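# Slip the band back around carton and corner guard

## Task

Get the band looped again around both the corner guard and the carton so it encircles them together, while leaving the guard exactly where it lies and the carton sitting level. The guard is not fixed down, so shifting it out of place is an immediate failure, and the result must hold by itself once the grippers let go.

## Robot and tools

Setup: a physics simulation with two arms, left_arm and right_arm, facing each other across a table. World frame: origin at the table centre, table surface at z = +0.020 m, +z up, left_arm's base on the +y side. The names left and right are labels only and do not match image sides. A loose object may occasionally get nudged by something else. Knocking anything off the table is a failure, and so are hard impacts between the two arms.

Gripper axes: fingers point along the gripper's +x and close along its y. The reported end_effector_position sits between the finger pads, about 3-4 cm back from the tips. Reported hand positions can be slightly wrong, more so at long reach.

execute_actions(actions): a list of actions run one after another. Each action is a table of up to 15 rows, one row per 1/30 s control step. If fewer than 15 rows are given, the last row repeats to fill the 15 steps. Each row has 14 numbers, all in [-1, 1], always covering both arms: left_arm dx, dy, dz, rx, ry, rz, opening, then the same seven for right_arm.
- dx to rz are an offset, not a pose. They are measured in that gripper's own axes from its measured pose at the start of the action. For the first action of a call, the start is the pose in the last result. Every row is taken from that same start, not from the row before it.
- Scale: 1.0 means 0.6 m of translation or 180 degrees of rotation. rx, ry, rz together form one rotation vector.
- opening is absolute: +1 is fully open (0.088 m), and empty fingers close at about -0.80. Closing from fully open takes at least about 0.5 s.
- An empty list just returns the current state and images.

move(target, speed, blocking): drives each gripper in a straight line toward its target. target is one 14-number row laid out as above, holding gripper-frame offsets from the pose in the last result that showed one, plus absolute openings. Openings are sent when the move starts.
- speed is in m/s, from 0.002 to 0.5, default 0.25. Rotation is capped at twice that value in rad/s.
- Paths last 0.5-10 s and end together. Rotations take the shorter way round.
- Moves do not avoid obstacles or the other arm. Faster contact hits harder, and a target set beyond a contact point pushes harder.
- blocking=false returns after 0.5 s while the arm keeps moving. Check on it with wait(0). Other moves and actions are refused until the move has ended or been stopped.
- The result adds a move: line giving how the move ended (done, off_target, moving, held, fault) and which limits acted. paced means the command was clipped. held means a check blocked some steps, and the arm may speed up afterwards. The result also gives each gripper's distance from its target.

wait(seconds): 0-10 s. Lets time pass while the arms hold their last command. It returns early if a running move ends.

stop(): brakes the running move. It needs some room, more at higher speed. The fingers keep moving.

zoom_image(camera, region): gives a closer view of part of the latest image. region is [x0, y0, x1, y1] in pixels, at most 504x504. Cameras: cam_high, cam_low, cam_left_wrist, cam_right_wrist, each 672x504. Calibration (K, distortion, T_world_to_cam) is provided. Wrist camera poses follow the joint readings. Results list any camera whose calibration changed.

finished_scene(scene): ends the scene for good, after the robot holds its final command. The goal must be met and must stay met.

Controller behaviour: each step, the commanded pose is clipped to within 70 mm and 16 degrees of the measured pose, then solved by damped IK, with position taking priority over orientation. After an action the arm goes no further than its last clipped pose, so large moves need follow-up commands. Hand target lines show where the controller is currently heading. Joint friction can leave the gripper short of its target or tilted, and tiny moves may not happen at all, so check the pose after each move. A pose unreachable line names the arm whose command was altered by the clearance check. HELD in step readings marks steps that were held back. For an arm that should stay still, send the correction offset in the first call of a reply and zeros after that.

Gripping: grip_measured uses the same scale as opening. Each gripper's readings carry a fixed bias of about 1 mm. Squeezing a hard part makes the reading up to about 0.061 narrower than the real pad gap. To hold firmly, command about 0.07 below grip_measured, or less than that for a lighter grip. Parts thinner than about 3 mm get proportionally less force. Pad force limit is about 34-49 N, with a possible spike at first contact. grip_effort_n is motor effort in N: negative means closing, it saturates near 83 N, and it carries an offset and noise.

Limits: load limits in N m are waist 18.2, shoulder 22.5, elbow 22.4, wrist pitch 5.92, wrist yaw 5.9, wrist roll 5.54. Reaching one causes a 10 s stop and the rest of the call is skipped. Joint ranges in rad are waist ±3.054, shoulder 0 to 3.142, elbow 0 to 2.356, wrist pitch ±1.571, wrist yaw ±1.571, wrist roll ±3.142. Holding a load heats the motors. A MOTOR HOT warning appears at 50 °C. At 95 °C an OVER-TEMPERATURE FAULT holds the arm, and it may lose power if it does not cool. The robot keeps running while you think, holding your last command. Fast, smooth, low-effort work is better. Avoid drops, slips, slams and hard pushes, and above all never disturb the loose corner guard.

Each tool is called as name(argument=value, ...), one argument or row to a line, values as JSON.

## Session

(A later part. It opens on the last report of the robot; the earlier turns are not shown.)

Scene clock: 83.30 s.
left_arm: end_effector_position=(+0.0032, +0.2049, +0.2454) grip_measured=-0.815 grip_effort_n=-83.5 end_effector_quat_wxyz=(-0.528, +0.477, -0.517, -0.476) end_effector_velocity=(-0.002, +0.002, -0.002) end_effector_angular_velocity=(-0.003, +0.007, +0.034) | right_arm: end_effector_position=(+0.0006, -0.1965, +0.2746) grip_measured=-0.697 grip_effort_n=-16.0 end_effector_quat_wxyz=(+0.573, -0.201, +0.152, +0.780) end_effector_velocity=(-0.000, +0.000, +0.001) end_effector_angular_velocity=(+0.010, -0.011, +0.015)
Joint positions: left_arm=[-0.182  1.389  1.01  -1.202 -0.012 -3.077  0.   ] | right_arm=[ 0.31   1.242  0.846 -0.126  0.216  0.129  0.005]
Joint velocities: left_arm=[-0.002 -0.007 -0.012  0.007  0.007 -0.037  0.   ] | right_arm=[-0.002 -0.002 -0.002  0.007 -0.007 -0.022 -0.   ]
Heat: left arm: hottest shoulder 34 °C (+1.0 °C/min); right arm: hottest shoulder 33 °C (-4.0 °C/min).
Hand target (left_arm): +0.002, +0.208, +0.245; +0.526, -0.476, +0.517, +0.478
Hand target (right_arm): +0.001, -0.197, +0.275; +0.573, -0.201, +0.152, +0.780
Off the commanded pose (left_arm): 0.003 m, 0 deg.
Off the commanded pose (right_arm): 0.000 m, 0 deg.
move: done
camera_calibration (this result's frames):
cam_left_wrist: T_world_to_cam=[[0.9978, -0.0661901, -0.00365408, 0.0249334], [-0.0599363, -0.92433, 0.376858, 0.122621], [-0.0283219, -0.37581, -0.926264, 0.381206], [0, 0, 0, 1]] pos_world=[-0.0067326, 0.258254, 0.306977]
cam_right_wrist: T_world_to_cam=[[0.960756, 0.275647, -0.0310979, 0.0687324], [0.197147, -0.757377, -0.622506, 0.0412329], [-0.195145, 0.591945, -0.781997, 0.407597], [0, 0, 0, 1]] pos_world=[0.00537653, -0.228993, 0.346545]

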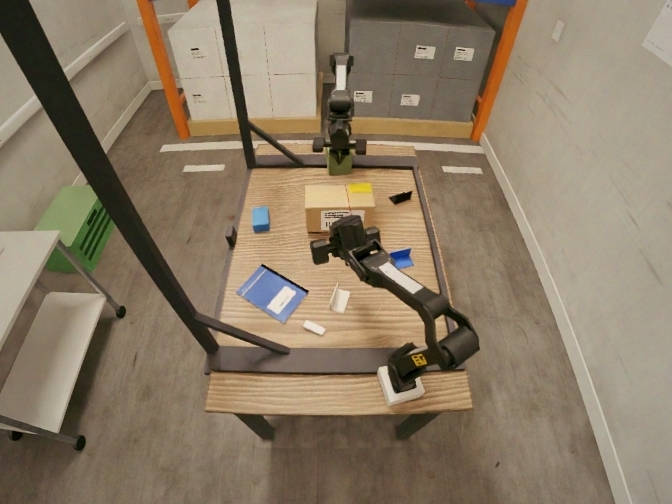

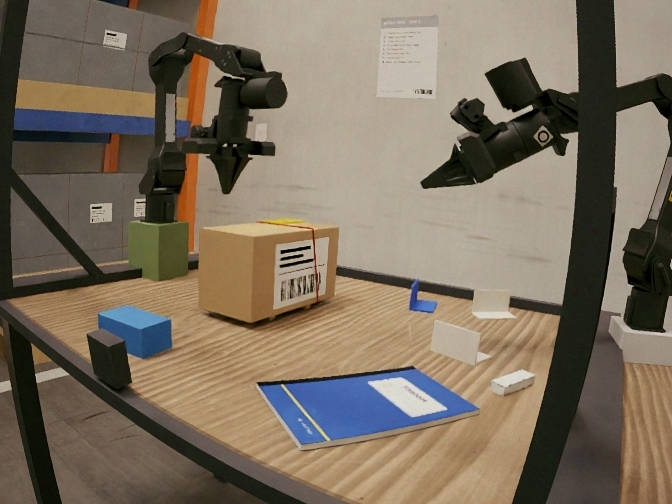

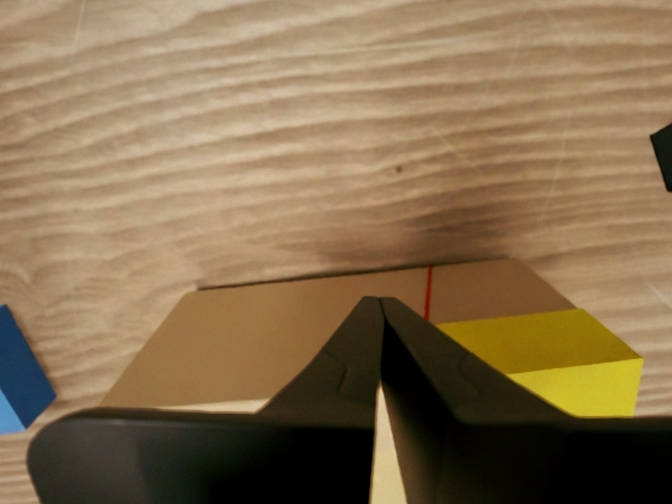

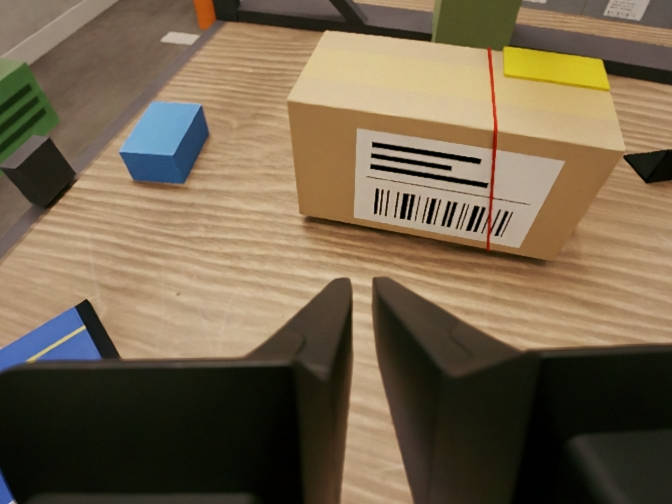

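move(
  target=[0,-0.057,-0.225,0,0,0,-0.5,0,0,0,0,0,0,-0.7],
  speed=0.2,
)

Scene clock: 91.57 s.
left_arm: end_effector_position=(+0.0250, +0.0692, +0.2474) grip_measured=-0.503 grip_effort_n=17.0 end_effector_quat_wxyz=(-0.524, +0.481, -0.519, -0.474) end_effector_velocity=(+0.000, +0.001, -0.002) end_effector_angular_velocity=(+0.012, -0.007, +0.005) | right_arm: end_effector_position=(+0.0006, -0.1965, +0.2746) grip_measured=-0.697 grip_effort_n=-16.0 end_effector_quat_wxyz=(+0.573, -0.201, +0.152, +0.780) end_effector_velocity=(+0.001, -0.001, -0.002) end_effector_angular_velocity=(-0.002, -0.019, +0.015)
Joint positions: left_arm=[-0.11   1.896  1.562 -1.234 -0.012 -3.009  0.014] | right_arm=[ 0.31   1.242  0.846 -0.126  0.216  0.129  0.005]
Joint velocities: left_arm=[-0.002  0.007  0.002 -0.007 -0.007 -0.007 -0.   ] | right_arm=[-0.002 -0.002 -0.002 -0.007 -0.007 -0.022 -0.   ]
Heat: left arm: hottest shoulder 33 °C (-2.0 °C/min); right arm: hottest shoulder 33 °C (-5.0 °C/min).
Hand target (left_arm): +0.026, +0.068, +0.243; +0.528, -0.477, +0.517, +0.476
Hand target (right_arm): +0.001, -0.197, +0.275; +0.573, -0.201, +0.152, +0.780
Off the commanded pose (left_arm): 0.004 m, 1 deg.
Off the commanded pose (right_arm): 0.000 m, 0 deg.
move: done
camera_calibration (this result's frames):
cam_left_wrist: T_world_to_cam=[[0.997998, -0.0631824, -0.00296323, -0.00614155], [-0.057073, -0.919713, 0.38842, -0.00554595], [-0.0272666, -0.387474, -0.921477, 0.332251], [0, 0, 0, 1]] pos_world=[0.0148721, 0.12325, 0.308297]
cam_right_wrist: T_world_to_cam=[[0.960756, 0.275647, -0.0310979, 0.0687324], [0.197147, -0.757377, -0.622506, 0.0412329], [-0.195145, 0.591945, -0.781997, 0.407597], [0, 0, 0, 1]] pos_world=[0.00537653, -0.228993, 0.346545]

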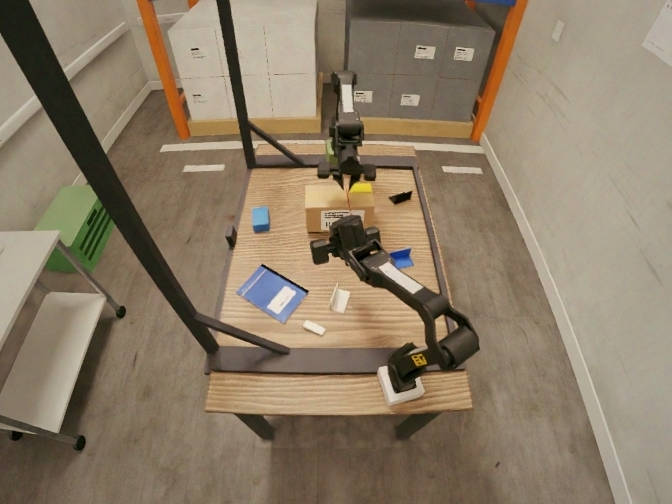

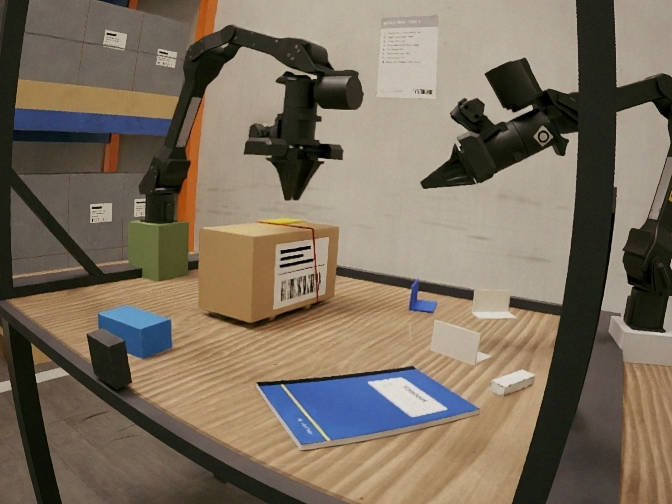

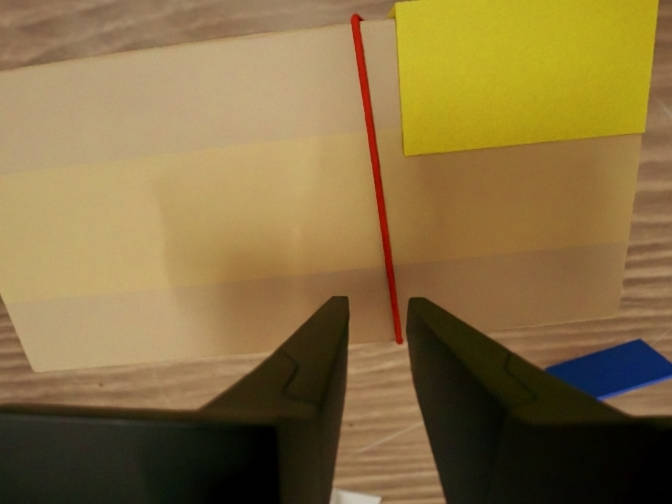

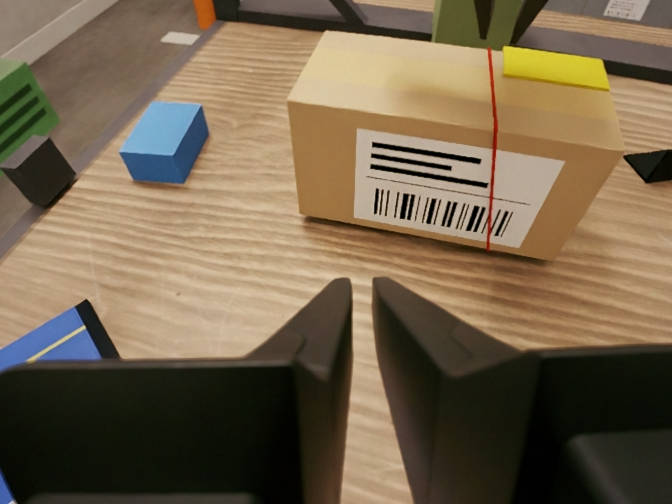

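move(
  target=[0.058,-0.008,0.022,0,0,0,-0.5,0,0,0,0,0,0,-0.7],
  speed=0.06,
)

Scene clock: 105.10 s.
left_arm: end_effector_position=(+0.0305, +0.0801, +0.2099) grip_measured=-0.503 grip_effort_n=16.5 end_effector_quat_wxyz=(-0.525, +0.479, -0.517, -0.477) end_effector_velocity=(+0.004, +0.003, +0.005) end_effector_angular_velocity=(-0.005, -0.037, +0.005) | right_arm: end_effector_position=(+0.0006, -0.1965, +0.2746) grip_measured=-0.697 grip_effort_n=-16.0 end_effector_quat_wxyz=(+0.573, -0.201, +0.152, +0.780) end_effector_velocity=(-0.000, +0.000, +0.001) end_effector_angular_velocity=(+0.002, +0.013, +0.000)
Joint positions: left_arm=[-0.093  1.887  1.4   -1.089 -0.012 -2.994  0.014] | right_arm=[ 0.31   1.242  0.846 -0.126  0.216  0.129  0.005]
Joint velocities: left_arm=[-0.002 -0.022 -0.007 -0.007 -0.037 -0.007 -0.   ] | right_arm=[-0.002 -0.002 -0.002  0.007 -0.007  0.007 -0.   ]
Heat: left arm: hottest shoulder 33 °C (+0.0 °C/min); right arm: hottest elbow 34 °C (-2.0 °C/min).
Hand target (left_arm): +0.031, +0.082, +0.213; +0.524, -0.481, +0.519, +0.473
Hand target (right_arm): +0.001, -0.197, +0.275; +0.573, -0.201, +0.152, +0.780
Off the commanded pose (left_arm): 0.003 m, 1 deg.
Off the commanded pose (right_arm): 0.000 m, 0 deg.
move: done
camera_calibration (this result's frames):
cam_left_wrist: T_world_to_cam=[[0.998184, -0.0601059, -0.0039522, -0.0111836], [-0.0540822, -0.923171, 0.380567, 0.0212013], [-0.0265229, -0.379662, -0.924745, 0.302164], [0, 0, 0, 1]] pos_world=[0.0203242, 0.13362, 0.271312]
cam_right_wrist: T_world_to_cam=[[0.960756, 0.275647, -0.0310979, 0.0687324], [0.197147, -0.757377, -0.622506, 0.0412329], [-0.195145, 0.591945, -0.781997, 0.407597], [0, 0, 0, 1]] pos_world=[0.00537653, -0.228993, 0.346545]

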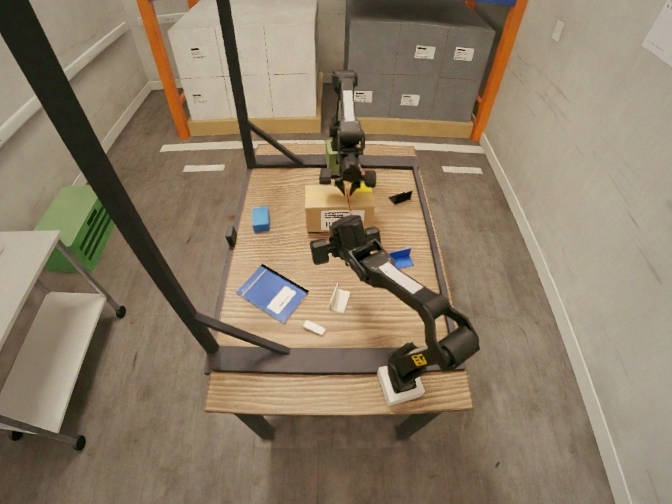

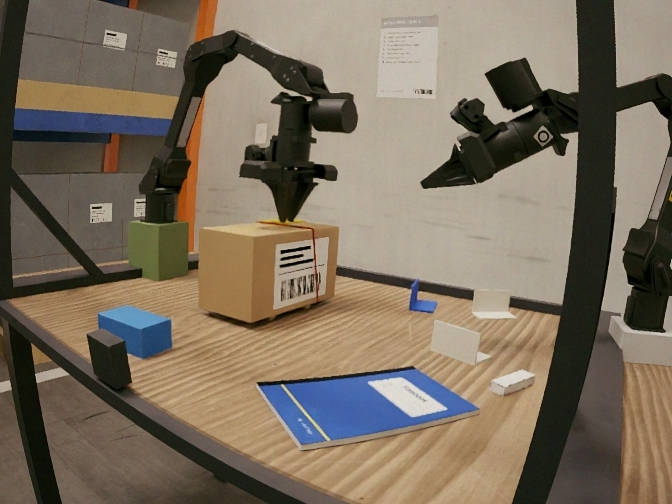

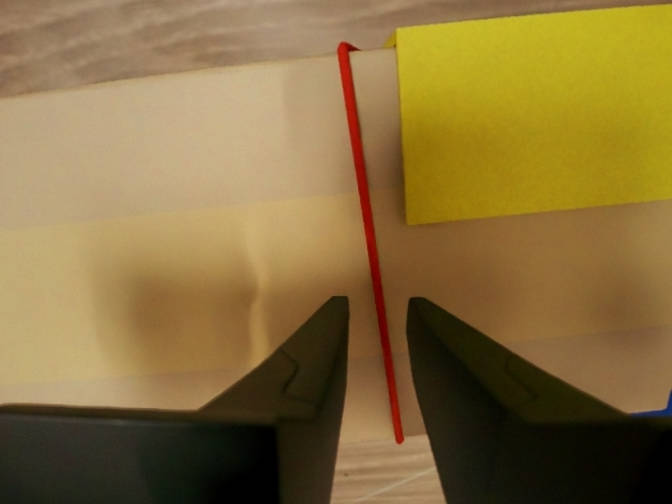

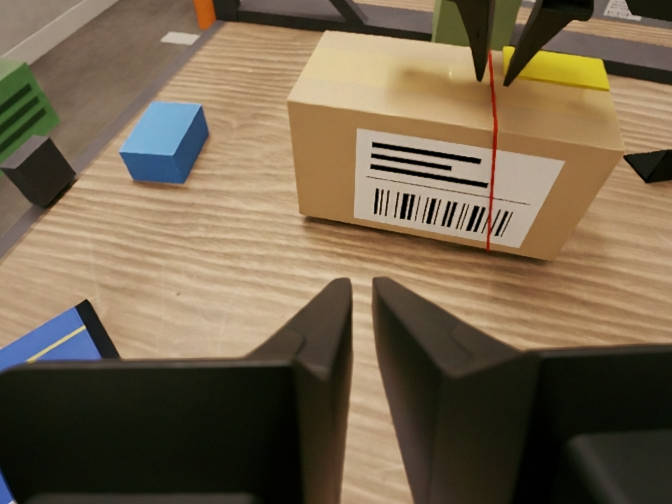

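execute_actions(
  actions=[
    [[0.02,0,0,0,0,0,-0.5,0,0,0,0,0,0,-0.7]],
    [[0.014,0,0,0,0,0,-0.5,0,0,0,0,0,0,-0.7]],
    [[0.012,0,0,0,0,0,-0.7,0,0,0,0,0,0,-0.7]],
    [[0.01,0,0,0,0,0,-1,0,0,0,0,0,0,-0.7]],
    [[0.0,0,0,0,0,0,-1,0,0,0,0,0,0,-0.7]],
  ],
)

Scene clock: 111.10 s.
left_arm: end_effector_position=(+0.0293, +0.0735, +0.2016) grip_measured=-0.815 grip_effort_n=-83.5 end_effector_quat_wxyz=(-0.514, +0.490, -0.529, -0.464) end_effector_velocity=(-0.001, -0.001, +0.000) end_effector_angular_velocity=(-0.007, -0.008, -0.014) | right_arm: end_effector_position=(+0.0006, -0.1965, +0.2746) grip_measured=-0.697 grip_effort_n=-16.0 end_effector_quat_wxyz=(+0.573, -0.201, +0.152, +0.780) end_effector_velocity=(+0.004, -0.003, -0.007) end_effector_angular_velocity=(-0.031, -0.016, -0.012)
Joint positions: left_arm=[-0.095  1.882  1.359 -1.006 -0.007 -2.994  0.   ] | right_arm=[ 0.31   1.242  0.846 -0.126  0.216  0.129  0.005]
Joint velocities: left_arm=[-0.007 -0.002 -0.002  0.007 -0.007  0.007  0.   ] | right_arm=[-0.002 -0.002 -0.002 -0.037  0.007  0.007 -0.   ]
Heat: left arm: hottest shoulder 34 °C (+1.0 °C/min); right arm: hottest elbow 34 °C (-2.0 °C/min).
Hand target (left_arm): +0.029, +0.073, +0.201; +0.514, -0.490, +0.529, +0.465
Hand target (right_arm): +0.001, -0.197, +0.275; +0.573, -0.201, +0.152, +0.780
Off the commanded pose (left_arm): 0.001 m, 0 deg.
Off the commanded pose (right_arm): 0.000 m, 0 deg.
Step readings (end_effector_position; steps 1 to 15: 1st action; 16 to 30: 2nd action; 31 to 45: 3rd action; 46 to 60: 4th action; 61 to 75: 5th action):
0: left_arm (+0.0305, +0.0801, +0.2100) | right_arm (+0.0006, -0.1965, +0.2746)
1: left_arm (+0.0306, +0.0797, +0.2092) | right_arm (+0.0006, -0.1965, +0.2746)
2: left_arm (+0.0306, +0.0786, +0.2078) | right_arm (+0.0006, -0.1965, +0.2746)
4: left_arm (+0.0307, +0.0781, +0.2059) | right_arm (+0.0006, -0.1965, +0.2746)
8: left_arm (+0.0307, +0.0782, +0.2042) | right_arm (+0.0006, -0.1965, +0.2746)
15: left_arm (+0.0307, +0.0778, +0.2041) | right_arm (+0.0006, -0.1965, +0.2746)
16: left_arm (+0.0307, +0.0774, +0.2037) | right_arm (+0.0006, -0.1965, +0.2746)
17: left_arm (+0.0308, +0.0764, +0.2030) | right_arm (+0.0006, -0.1965, +0.2746)
19: left_arm (+0.0308, +0.0759, +0.2022) | right_arm (+0.0006, -0.1965, +0.2746)
23: left_arm (+0.0308, +0.0756, +0.2020) | right_arm (+0.0006, -0.1965, +0.2746)
30: left_arm (+0.0308, +0.0756, +0.2018) | right_arm (+0.0006, -0.1965, +0.2746)
31: left_arm (+0.0306, +0.0756, +0.2016) | right_arm (+0.0006, -0.1965, +0.2746)
32: left_arm (+0.0296, +0.0756, +0.2012) | right_arm (+0.0006, -0.1965, +0.2746)
34: left_arm (+0.0289, +0.0751, +0.2010) | right_arm (+0.0006, -0.1965, +0.2746)
38: left_arm (+0.0290, +0.0745, +0.2009) | right_arm (+0.0006, -0.1965, +0.2746)
45: left_arm (+0.0290, +0.0743, +0.2010) | right_arm (+0.0006, -0.1965, +0.2746)
46: left_arm (+0.0290, +0.0740, +0.2010) | right_arm (+0.0006, -0.1965, +0.2746)
47: left_arm (+0.0293, +0.0733, +0.2010) | right_arm (+0.0006, -0.1965, +0.2746)
49: left_arm (+0.0293, +0.0732, +0.2012) | right_arm (+0.0006, -0.1965, +0.2746)
53: left_arm (+0.0293, +0.0733, +0.2011) | right_arm (+0.0006, -0.1965, +0.2746)
60: left_arm (+0.0293, +0.0732, +0.2011) | right_arm (+0.0006, -0.1965, +0.2746)
61: left_arm (+0.0293, +0.0732, +0.2015) | right_arm (+0.0006, -0.1965, +0.2746)
62: left_arm (+0.0293, +0.0732, +0.2016) | right_arm (+0.0006, -0.1965, +0.2746)
64: left_arm (+0.0293, +0.0733, +0.2016) | right_arm (+0.0006, -0.1965, +0.2746)
68: left_arm (+0.0293, +0.0734, +0.2016) | right_arm (+0.0006, -0.1965, +0.2746)
75: end_effector_position above
camera_calibration (this result's frames):
cam_left_wrist: T_world_to_cam=[[0.998006, -0.0630283, -0.00326497, -0.0102535], [-0.0557315, -0.904382, 0.423068, 0.00826837], [-0.029618, -0.422043, -0.906092, 0.29141], [0, 0, 0, 1]] pos_world=[0.0193249, 0.129819, 0.260513]
cam_right_wrist: T_world_to_cam=[[0.960756, 0.275647, -0.0310979, 0.0687324], [0.197147, -0.757377, -0.622506, 0.0412329], [-0.195145, 0.591945, -0.781997, 0.407597], [0, 0, 0, 1]] pos_world=[0.00537653, -0.228993, 0.346545]

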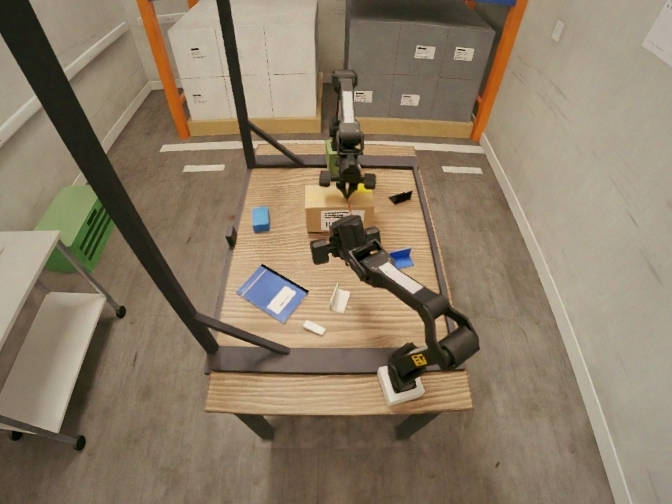

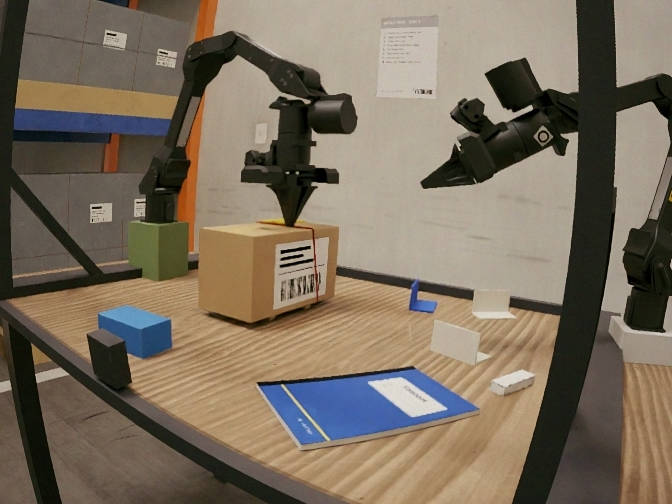

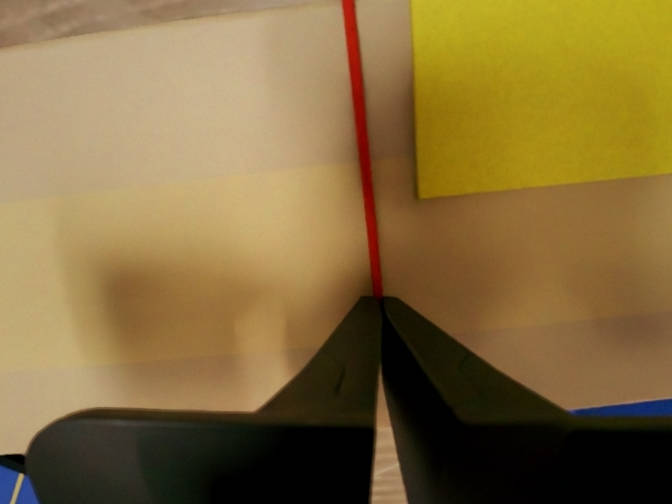

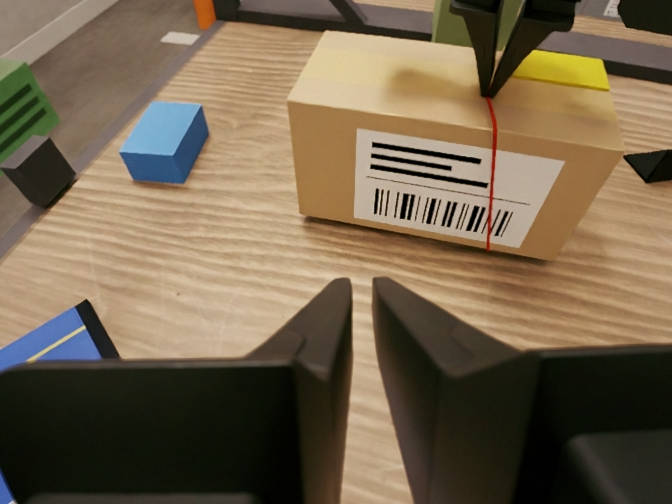

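move(
  target=[-0.06,0.015,0,0,-0.025,0,-1,0,0,0,0,0,0,-0.7],
  speed=0.04,
)

move(
  target=[-0.015,0.015,0.11,0,0,0,-1,0,0,0,0,0,0,-0.7],
  speed=0.05,
)

Scene clock: 116.23 s.
left_arm: end_effector_position=(+0.0225, +0.0769, +0.2369) grip_measured=-0.815 grip_effort_n=-83.5 end_effector_quat_wxyz=(-0.533, +0.474, -0.509, -0.482) end_effector_velocity=(-0.002, +0.003, +0.001) end_effector_angular_velocity=(+0.016, +0.007, +0.020) | right_arm: end_effector_position=(+0.0006, -0.1965, +0.2746) grip_measured=-0.697 grip_effort_n=-16.0 end_effector_quat_wxyz=(+0.573, -0.201, +0.152, +0.780) end_effector_velocity=(-0.001, -0.002, -0.001) end_effector_angular_velocity=(-0.002, -0.013, +0.005)
Joint positions: left_arm=[-0.119  1.899  1.525 -1.228 -0.018 -3.021  0.   ] | right_arm=[ 0.31   1.242  0.846 -0.126  0.216  0.129  0.005]
Joint velocities: left_arm=[-0.002  0.002  0.007 -0.022  0.007 -0.022  0.   ] | right_arm=[ 0.007 -0.002 -0.002 -0.007  0.007 -0.007 -0.   ]
Heat: left arm: hottest shoulder 35 °C (+2.0 °C/min); right arm: hottest elbow 34 °C (-1.0 °C/min).
Hand target (left_arm): +0.020, +0.076, +0.237; +0.534, -0.471, +0.508, +0.484
Hand target (right_arm): +0.001, -0.197, +0.275; +0.573, -0.201, +0.152, +0.780
Off the commanded pose (left_arm): 0.003 m, 0 deg.
Off the commanded pose (right_arm): 0.000 m, 0 deg.
move: done
camera_calibration (this result's frames):
cam_left_wrist: T_world_to_cam=[[0.998211, -0.0597859, -0.000208446, -0.00413286], [-0.0557962, -0.932838, 0.35595, 0.0140955], [-0.0214752, -0.355301, -0.934505, 0.326026], [0, 0, 0, 1]] pos_world=[0.0119134, 0.128739, 0.299655]
cam_right_wrist: T_world_to_cam=[[0.960756, 0.275647, -0.0310979, 0.0687324], [0.197147, -0.757377, -0.622506, 0.0412329], [-0.195145, 0.591945, -0.781997, 0.407597], [0, 0, 0, 1]] pos_world=[0.00537653, -0.228993, 0.346545]

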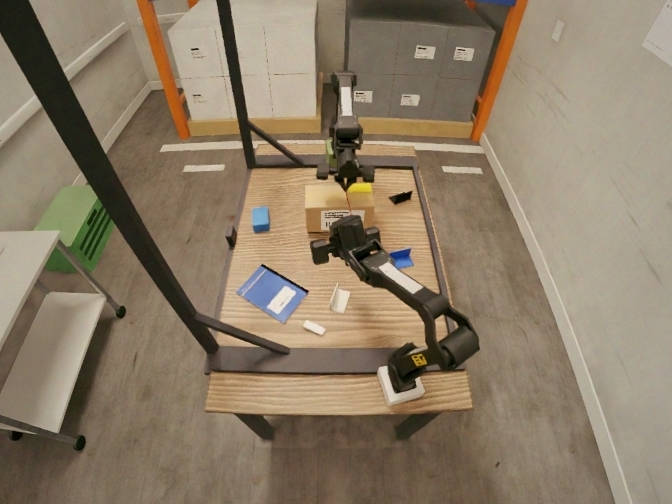

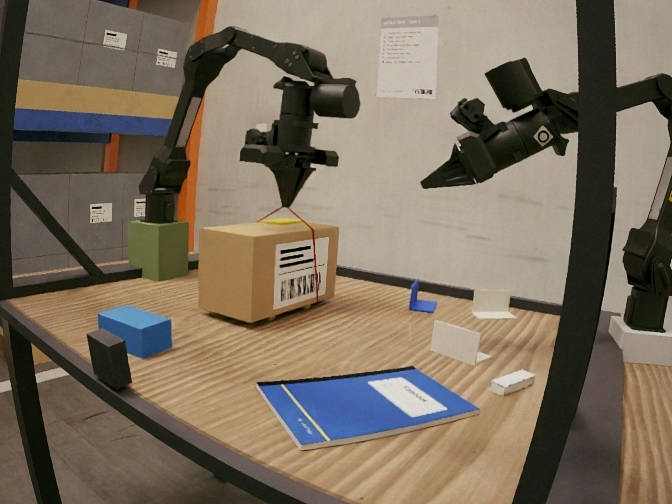

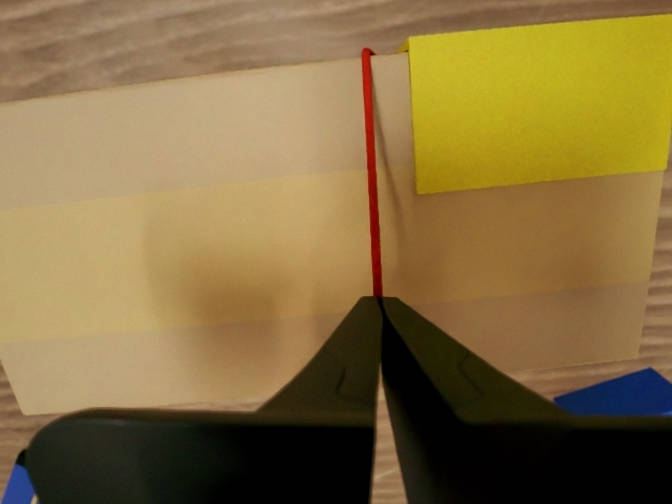

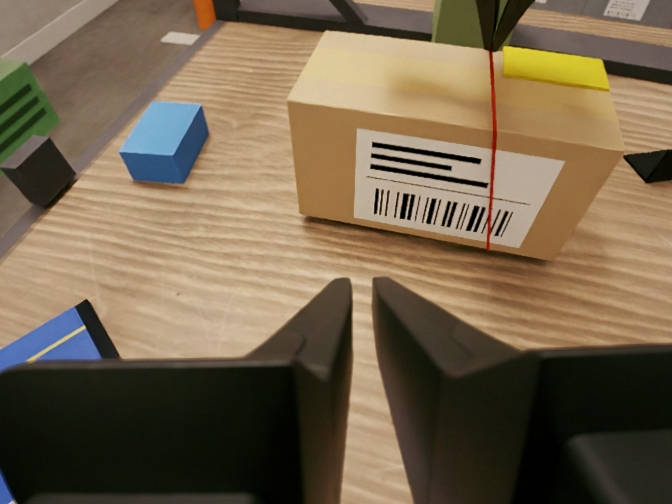

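Scene clock: 117.87 s.
left_arm: end_effector_position=(+0.0209, +0.1303, +0.2460) grip_measured=-0.815 grip_effort_n=-83.5 end_effector_quat_wxyz=(-0.528, +0.481, -0.514, -0.475) end_effector_velocity=(-0.002, +0.001, -0.002) end_effector_angular_velocity=(+0.002, +0.007, +0.005) | right_arm: end_effector_position=(+0.0006, -0.1965, +0.2746) grip_measured=-0.697 grip_effort_n=-16.0 end_effector_quat_wxyz=(+0.573, -0.201, +0.152, +0.780) end_effector_velocity=(+0.001, +0.001, +0.001) end_effector_angular_velocity=(+0.006, +0.001, +0.003)
Joint positions: left_arm=[-0.119  1.672  1.284 -1.189 -0.02  -3.021  0.   ] | right_arm=[ 0.31   1.242  0.846 -0.126  0.216  0.129  0.005]
Joint velocities: left_arm=[-0.002 -0.002 -0.012  0.007  0.007 -0.007  0.   ] | right_arm=[-0.007 -0.002 -0.002  0.007 -0.007 -0.007  0.   ]
Heat: left arm: hottest shoulder 35 °C (+2.0 °C/min); right arm: hottest elbow 34 °C (-1.0 °C/min).
Hand target (left_arm): +0.018, +0.142, +0.248; +0.533, -0.474, +0.509, +0.482
Hand target (right_arm): +0.001, -0.197, +0.275; +0.573, -0.201, +0.152, +0.780
Off the commanded pose (left_arm): 0.013 m, 1 deg.
Off the commanded pose (right_arm): 0.000 m, 0 deg.
move: off_target (left_arm)
camera_calibration (this result's frames):
cam_left_wrist: T_world_to_cam=[[0.998204, -0.0597745, 0.00404339, -0.000384218], [-0.0568506, -0.923757, 0.378736, 0.0539256], [-0.0189036, -0.378285, -0.925496, 0.35418], [0, 0, 0, 1]] pos_world=[0.0101445, 0.183772, 0.30737]
cam_right_wrist: T_world_to_cam=[[0.960756, 0.275647, -0.0310979, 0.0687324], [0.197147, -0.757377, -0.622506, 0.0412329], [-0.195145, 0.591945, -0.781997, 0.407597], [0, 0, 0, 1]] pos_world=[0.00537653, -0.228993, 0.346545]

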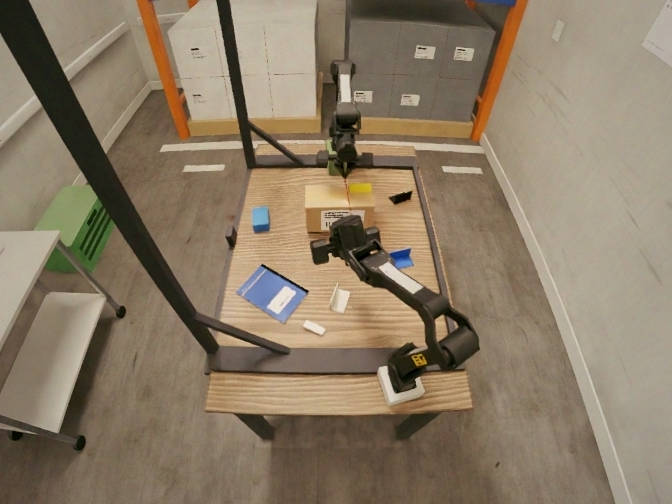

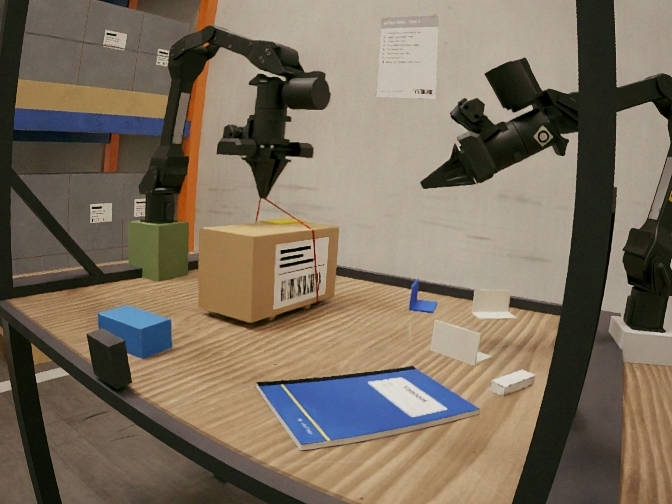

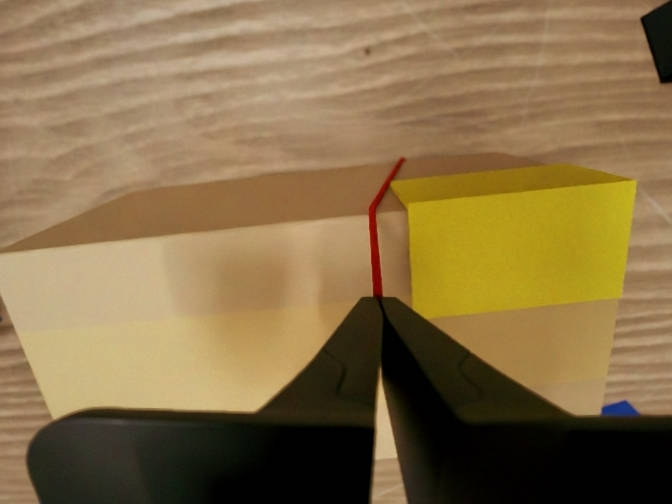

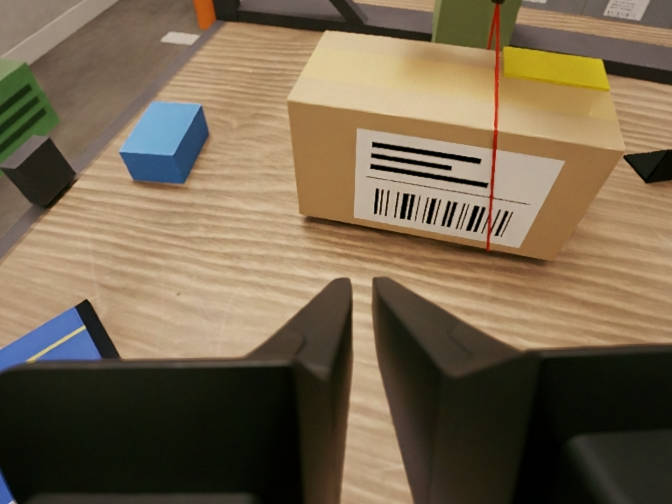

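move(
  target=[0.012,0.012,0.085,0,0,0,-1,0,0,0,0,0,0,-0.7],
  speed=0.04,
)

Scene clock: 123.00 s.
left_arm: end_effector_position=(+0.0200, +0.1663, +0.2417) grip_measured=-0.815 grip_effort_n=-83.5 end_effector_quat_wxyz=(-0.518, +0.493, -0.523, -0.463) end_effector_velocity=(+0.000, +0.004, -0.000) end_effector_angular_velocity=(+0.007, -0.006, +0.020) | right_arm: end_effector_position=(+0.0006, -0.1965, +0.2746) grip_measured=-0.697 grip_effort_n=-16.0 end_effector_quat_wxyz=(+0.573, -0.201, +0.152, +0.780) end_effector_velocity=(+0.000, -0.001, -0.002) end_effector_angular_velocity=(-0.006, -0.013, +0.022)
Joint positions: left_arm=[-0.119  1.503  1.093 -1.124 -0.023 -3.021  0.   ] | right_arm=[ 0.31   1.242  0.846 -0.126  0.216  0.129  0.005]
Joint velocities: left_arm=[-0.002 -0.007 -0.007 -0.007 -0.007 -0.022  0.   ] | right_arm=[-0.007 -0.002 -0.002 -0.007 -0.022 -0.022 -0.   ]
Heat: left arm: hottest shoulder 36 °C (+2.0 °C/min); right arm: hottest elbow 34 °C (-1.0 °C/min).
Hand target (left_arm): +0.018, +0.181, +0.239; +0.528, -0.481, +0.514, +0.475
Hand target (right_arm): +0.001, -0.197, +0.275; +0.573, -0.201, +0.152, +0.780
Off the commanded pose (left_arm): 0.016 m, 3 deg.
Off the commanded pose (right_arm): 0.000 m, 0 deg.
move: off_target (left_arm)
camera_calibration (this result's frames):
cam_left_wrist: T_world_to_cam=[[0.998175, -0.0594031, 0.0108936, 0.000924921], [-0.0584984, -0.906158, 0.418875, 0.0760573], [-0.0150112, -0.418748, -0.907979, 0.366257], [0, 0, 0, 1]] pos_world=[0.00902395, 0.222344, 0.300685]
cam_right_wrist: T_world_to_cam=[[0.960756, 0.275647, -0.0310979, 0.0687324], [0.197147, -0.757377, -0.622506, 0.0412329], [-0.195145, 0.591945, -0.781997, 0.407597], [0, 0, 0, 1]] pos_world=[0.00537653, -0.228993, 0.346545]

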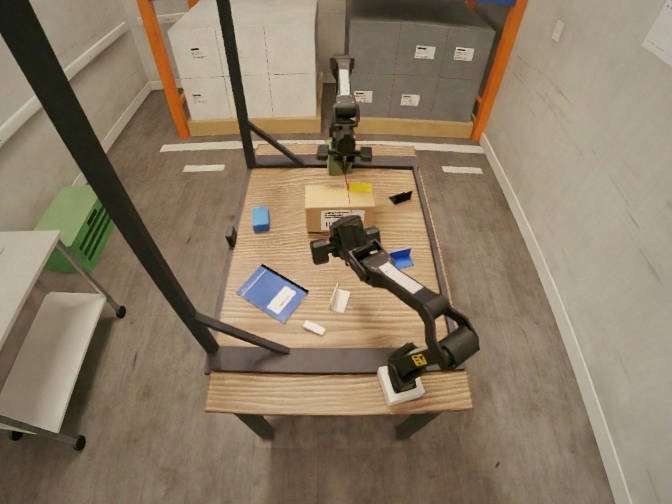

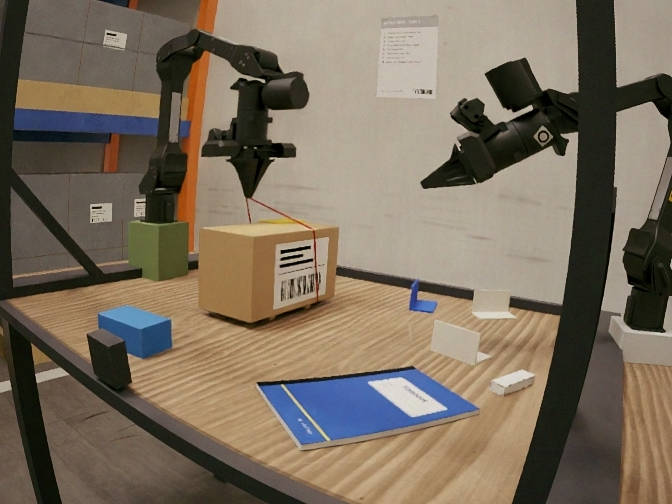

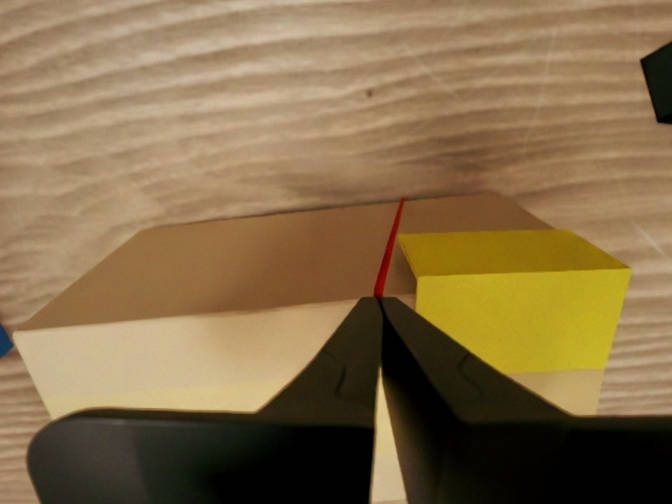

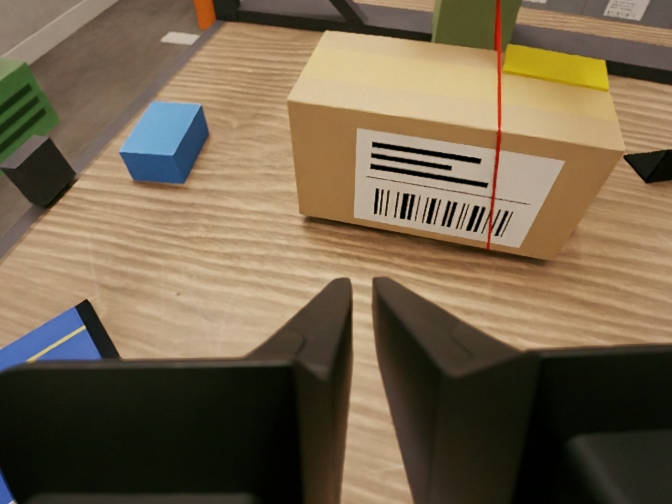

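execute_actions(
  actions=[],
)

Scene clock: 133.10 s.
left_arm: end_effector_position=(+0.0200, +0.1665, +0.2416) grip_measured=-0.815 grip_effort_n=-83.5 end_effector_quat_wxyz=(-0.518, +0.493, -0.523, -0.463) end_effector_velocity=(+0.000, +0.002, -0.000) end_effector_angular_velocity=(+0.007, -0.007, +0.005) | right_arm: end_effector_position=(+0.0006, -0.1965, +0.2746) grip_measured=-0.697 grip_effort_n=-16.0 end_effector_quat_wxyz=(+0.573, -0.201, +0.152, +0.780) end_effector_velocity=(+0.002, +0.000, +0.000) end_effector_angular_velocity=(+0.002, -0.016, +0.010)
Joint positions: left_arm=[-0.119  1.502  1.093 -1.124 -0.023 -3.021  0.   ] | right_arm=[ 0.31   1.242  0.846 -0.126  0.216  0.129  0.005]
Joint velocities: left_arm=[-0.002 -0.002 -0.002 -0.007 -0.007 -0.007  0.   ] | right_arm=[-0.007 -0.002  0.002 -0.007 -0.007 -0.022 -0.   ]
Heat: left arm: hottest shoulder 36 °C (+3.0 °C/min); right arm: hottest wrist pitch 35 °C (+1.0 °C/min).
Hand target (left_arm): +0.018, +0.181, +0.239; +0.528, -0.481, +0.514, +0.475
Hand target (right_arm): +0.001, -0.197, +0.275; +0.573, -0.201, +0.152, +0.780
Off the commanded pose (left_arm): 0.016 m, 3 deg.
Off the commanded pose (right_arm): 0.000 m, 0 deg.
camera_calibration (this result's frames):
cam_left_wrist: T_world_to_cam=[[0.998175, -0.0594073, 0.0108575, 0.000954354], [-0.0584928, -0.906317, 0.41853, 0.0763915], [-0.0150234, -0.418402, -0.908138, 0.366227], [0, 0, 0, 1]] pos_world=[0.00901771, 0.222521, 0.300602]
cam_right_wrist: T_world_to_cam=[[0.960756, 0.275647, -0.0310979, 0.0687324], [0.197147, -0.757377, -0.622506, 0.0412329], [-0.195145, 0.591945, -0.781997, 0.407597], [0, 0, 0, 1]] pos_world=[0.00537653, -0.228993, 0.346545]

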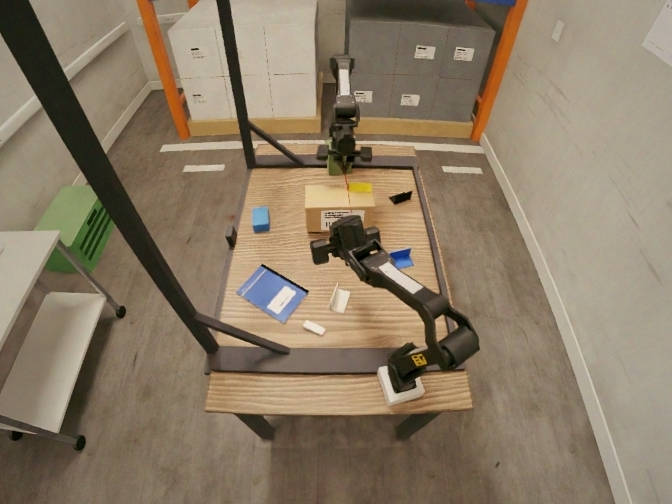

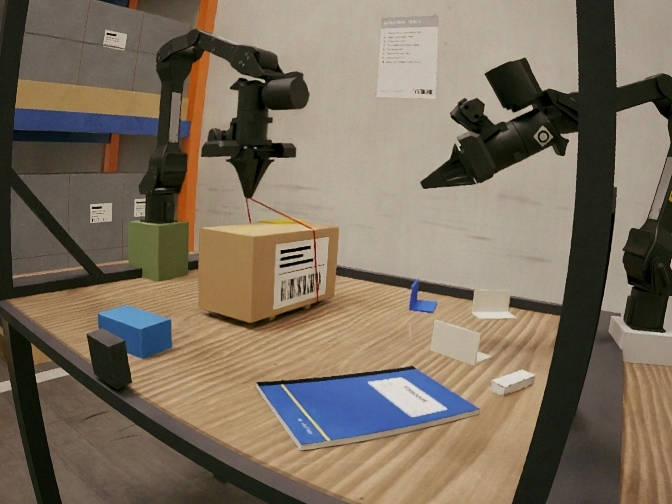

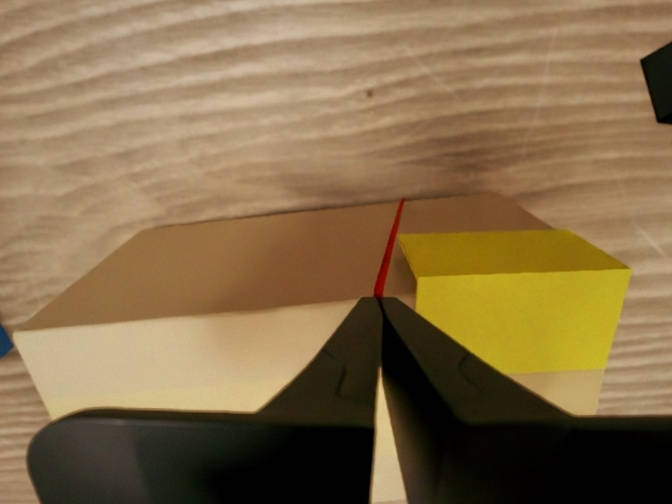

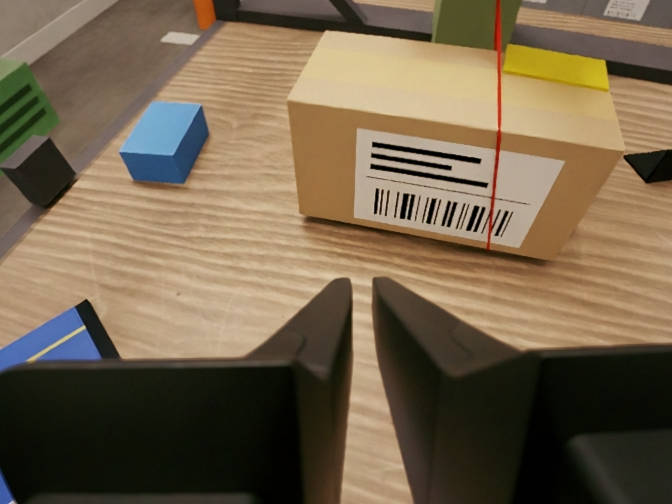

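move(
  target=[0,-0.075,0.03,0,-0.015,0,-1,0,0,0,0,0,0,-0.7],
  speed=0.04,
)

Scene clock: 140.40 s.
left_arm: end_effector_position=(+0.0627, +0.1692, +0.2463) grip_measured=-0.815 grip_effort_n=-83.5 end_effector_quat_wxyz=(-0.518, +0.493, -0.527, -0.460) end_effector_velocity=(+0.000, +0.001, -0.000) end_effector_angular_velocity=(+0.009, -0.007, -0.024) | right_arm: end_effector_position=(+0.0006, -0.1965, +0.2746) grip_measured=-0.697 grip_effort_n=-16.0 end_effector_quat_wxyz=(+0.573, -0.201, +0.152, +0.780) end_effector_velocity=(+0.000, -0.001, -0.002) end_effector_angular_velocity=(-0.006, -0.013, +0.022)
Joint positions: left_arm=[ 0.05   1.502  1.111 -1.133 -0.014 -2.845  0.   ] | right_arm=[ 0.31   1.242  0.846 -0.126  0.216  0.129  0.005]
Joint velocities: left_arm=[-0.002  0.002  0.002 -0.007 -0.007  0.022  0.   ] | right_arm=[-0.007 -0.002 -0.002 -0.007 -0.022 -0.022 -0.   ]
Heat: left arm: hottest shoulder 35 °C (+1.0 °C/min); right arm: hottest wrist pitch 35 °C (+1.0 °C/min).
Hand target (left_arm): +0.066, +0.181, +0.243; +0.530, -0.483, +0.511, +0.474
Hand target (right_arm): +0.001, -0.197, +0.275; +0.573, -0.201, +0.152, +0.780
Off the commanded pose (left_arm): 0.013 m, 3 deg.
Off the commanded pose (right_arm): 0.000 m, 0 deg.
move: off_target (left_arm)
camera_calibration (this result's frames):
cam_left_wrist: T_world_to_cam=[[0.997763, -0.0659946, 0.0106958, -0.0403355], [-0.0642892, -0.903198, 0.424382, 0.0778646], [-0.0183465, -0.42412, -0.90542, 0.372735], [0, 0, 0, 1]] pos_world=[0.0520895, 0.22575, 0.304869]
cam_right_wrist: T_world_to_cam=[[0.960756, 0.275647, -0.0310979, 0.0687324], [0.197147, -0.757377, -0.622506, 0.0412329], [-0.195145, 0.591945, -0.781997, 0.407597], [0, 0, 0, 1]] pos_world=[0.00537653, -0.228993, 0.346545]

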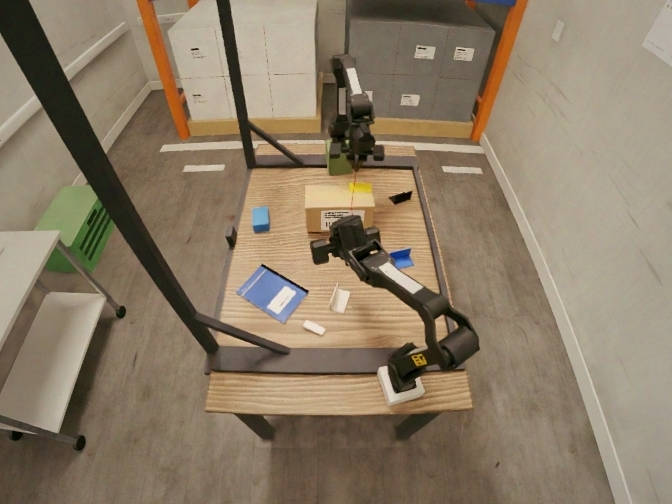

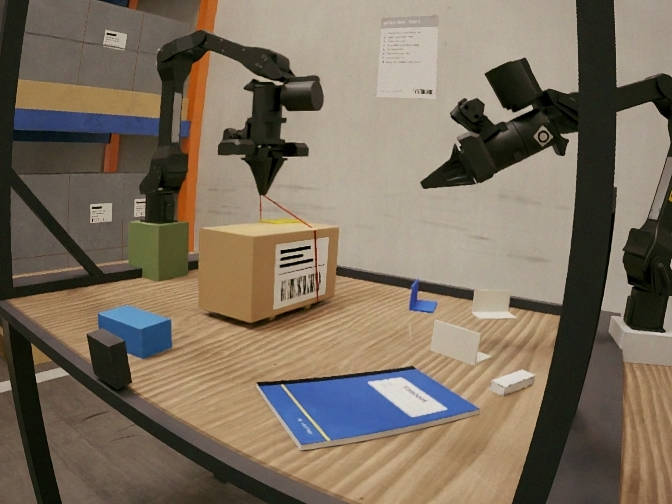

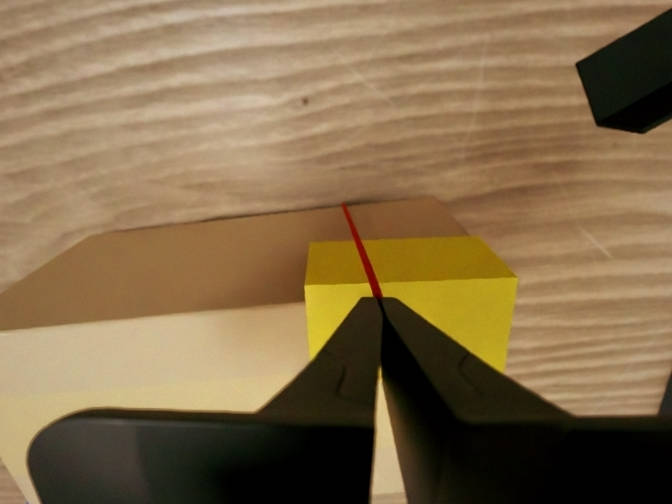

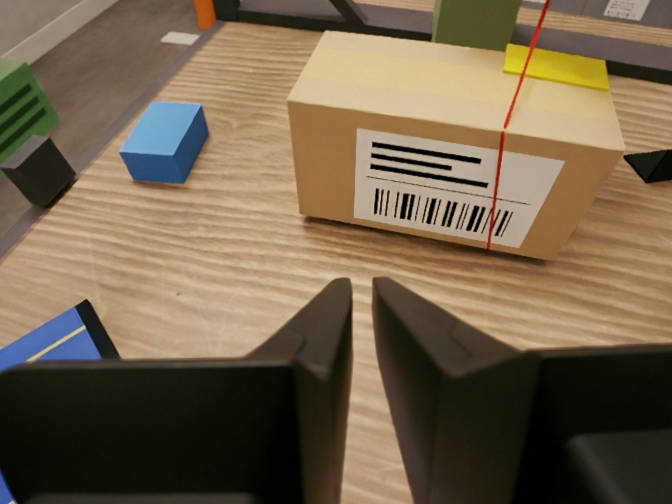

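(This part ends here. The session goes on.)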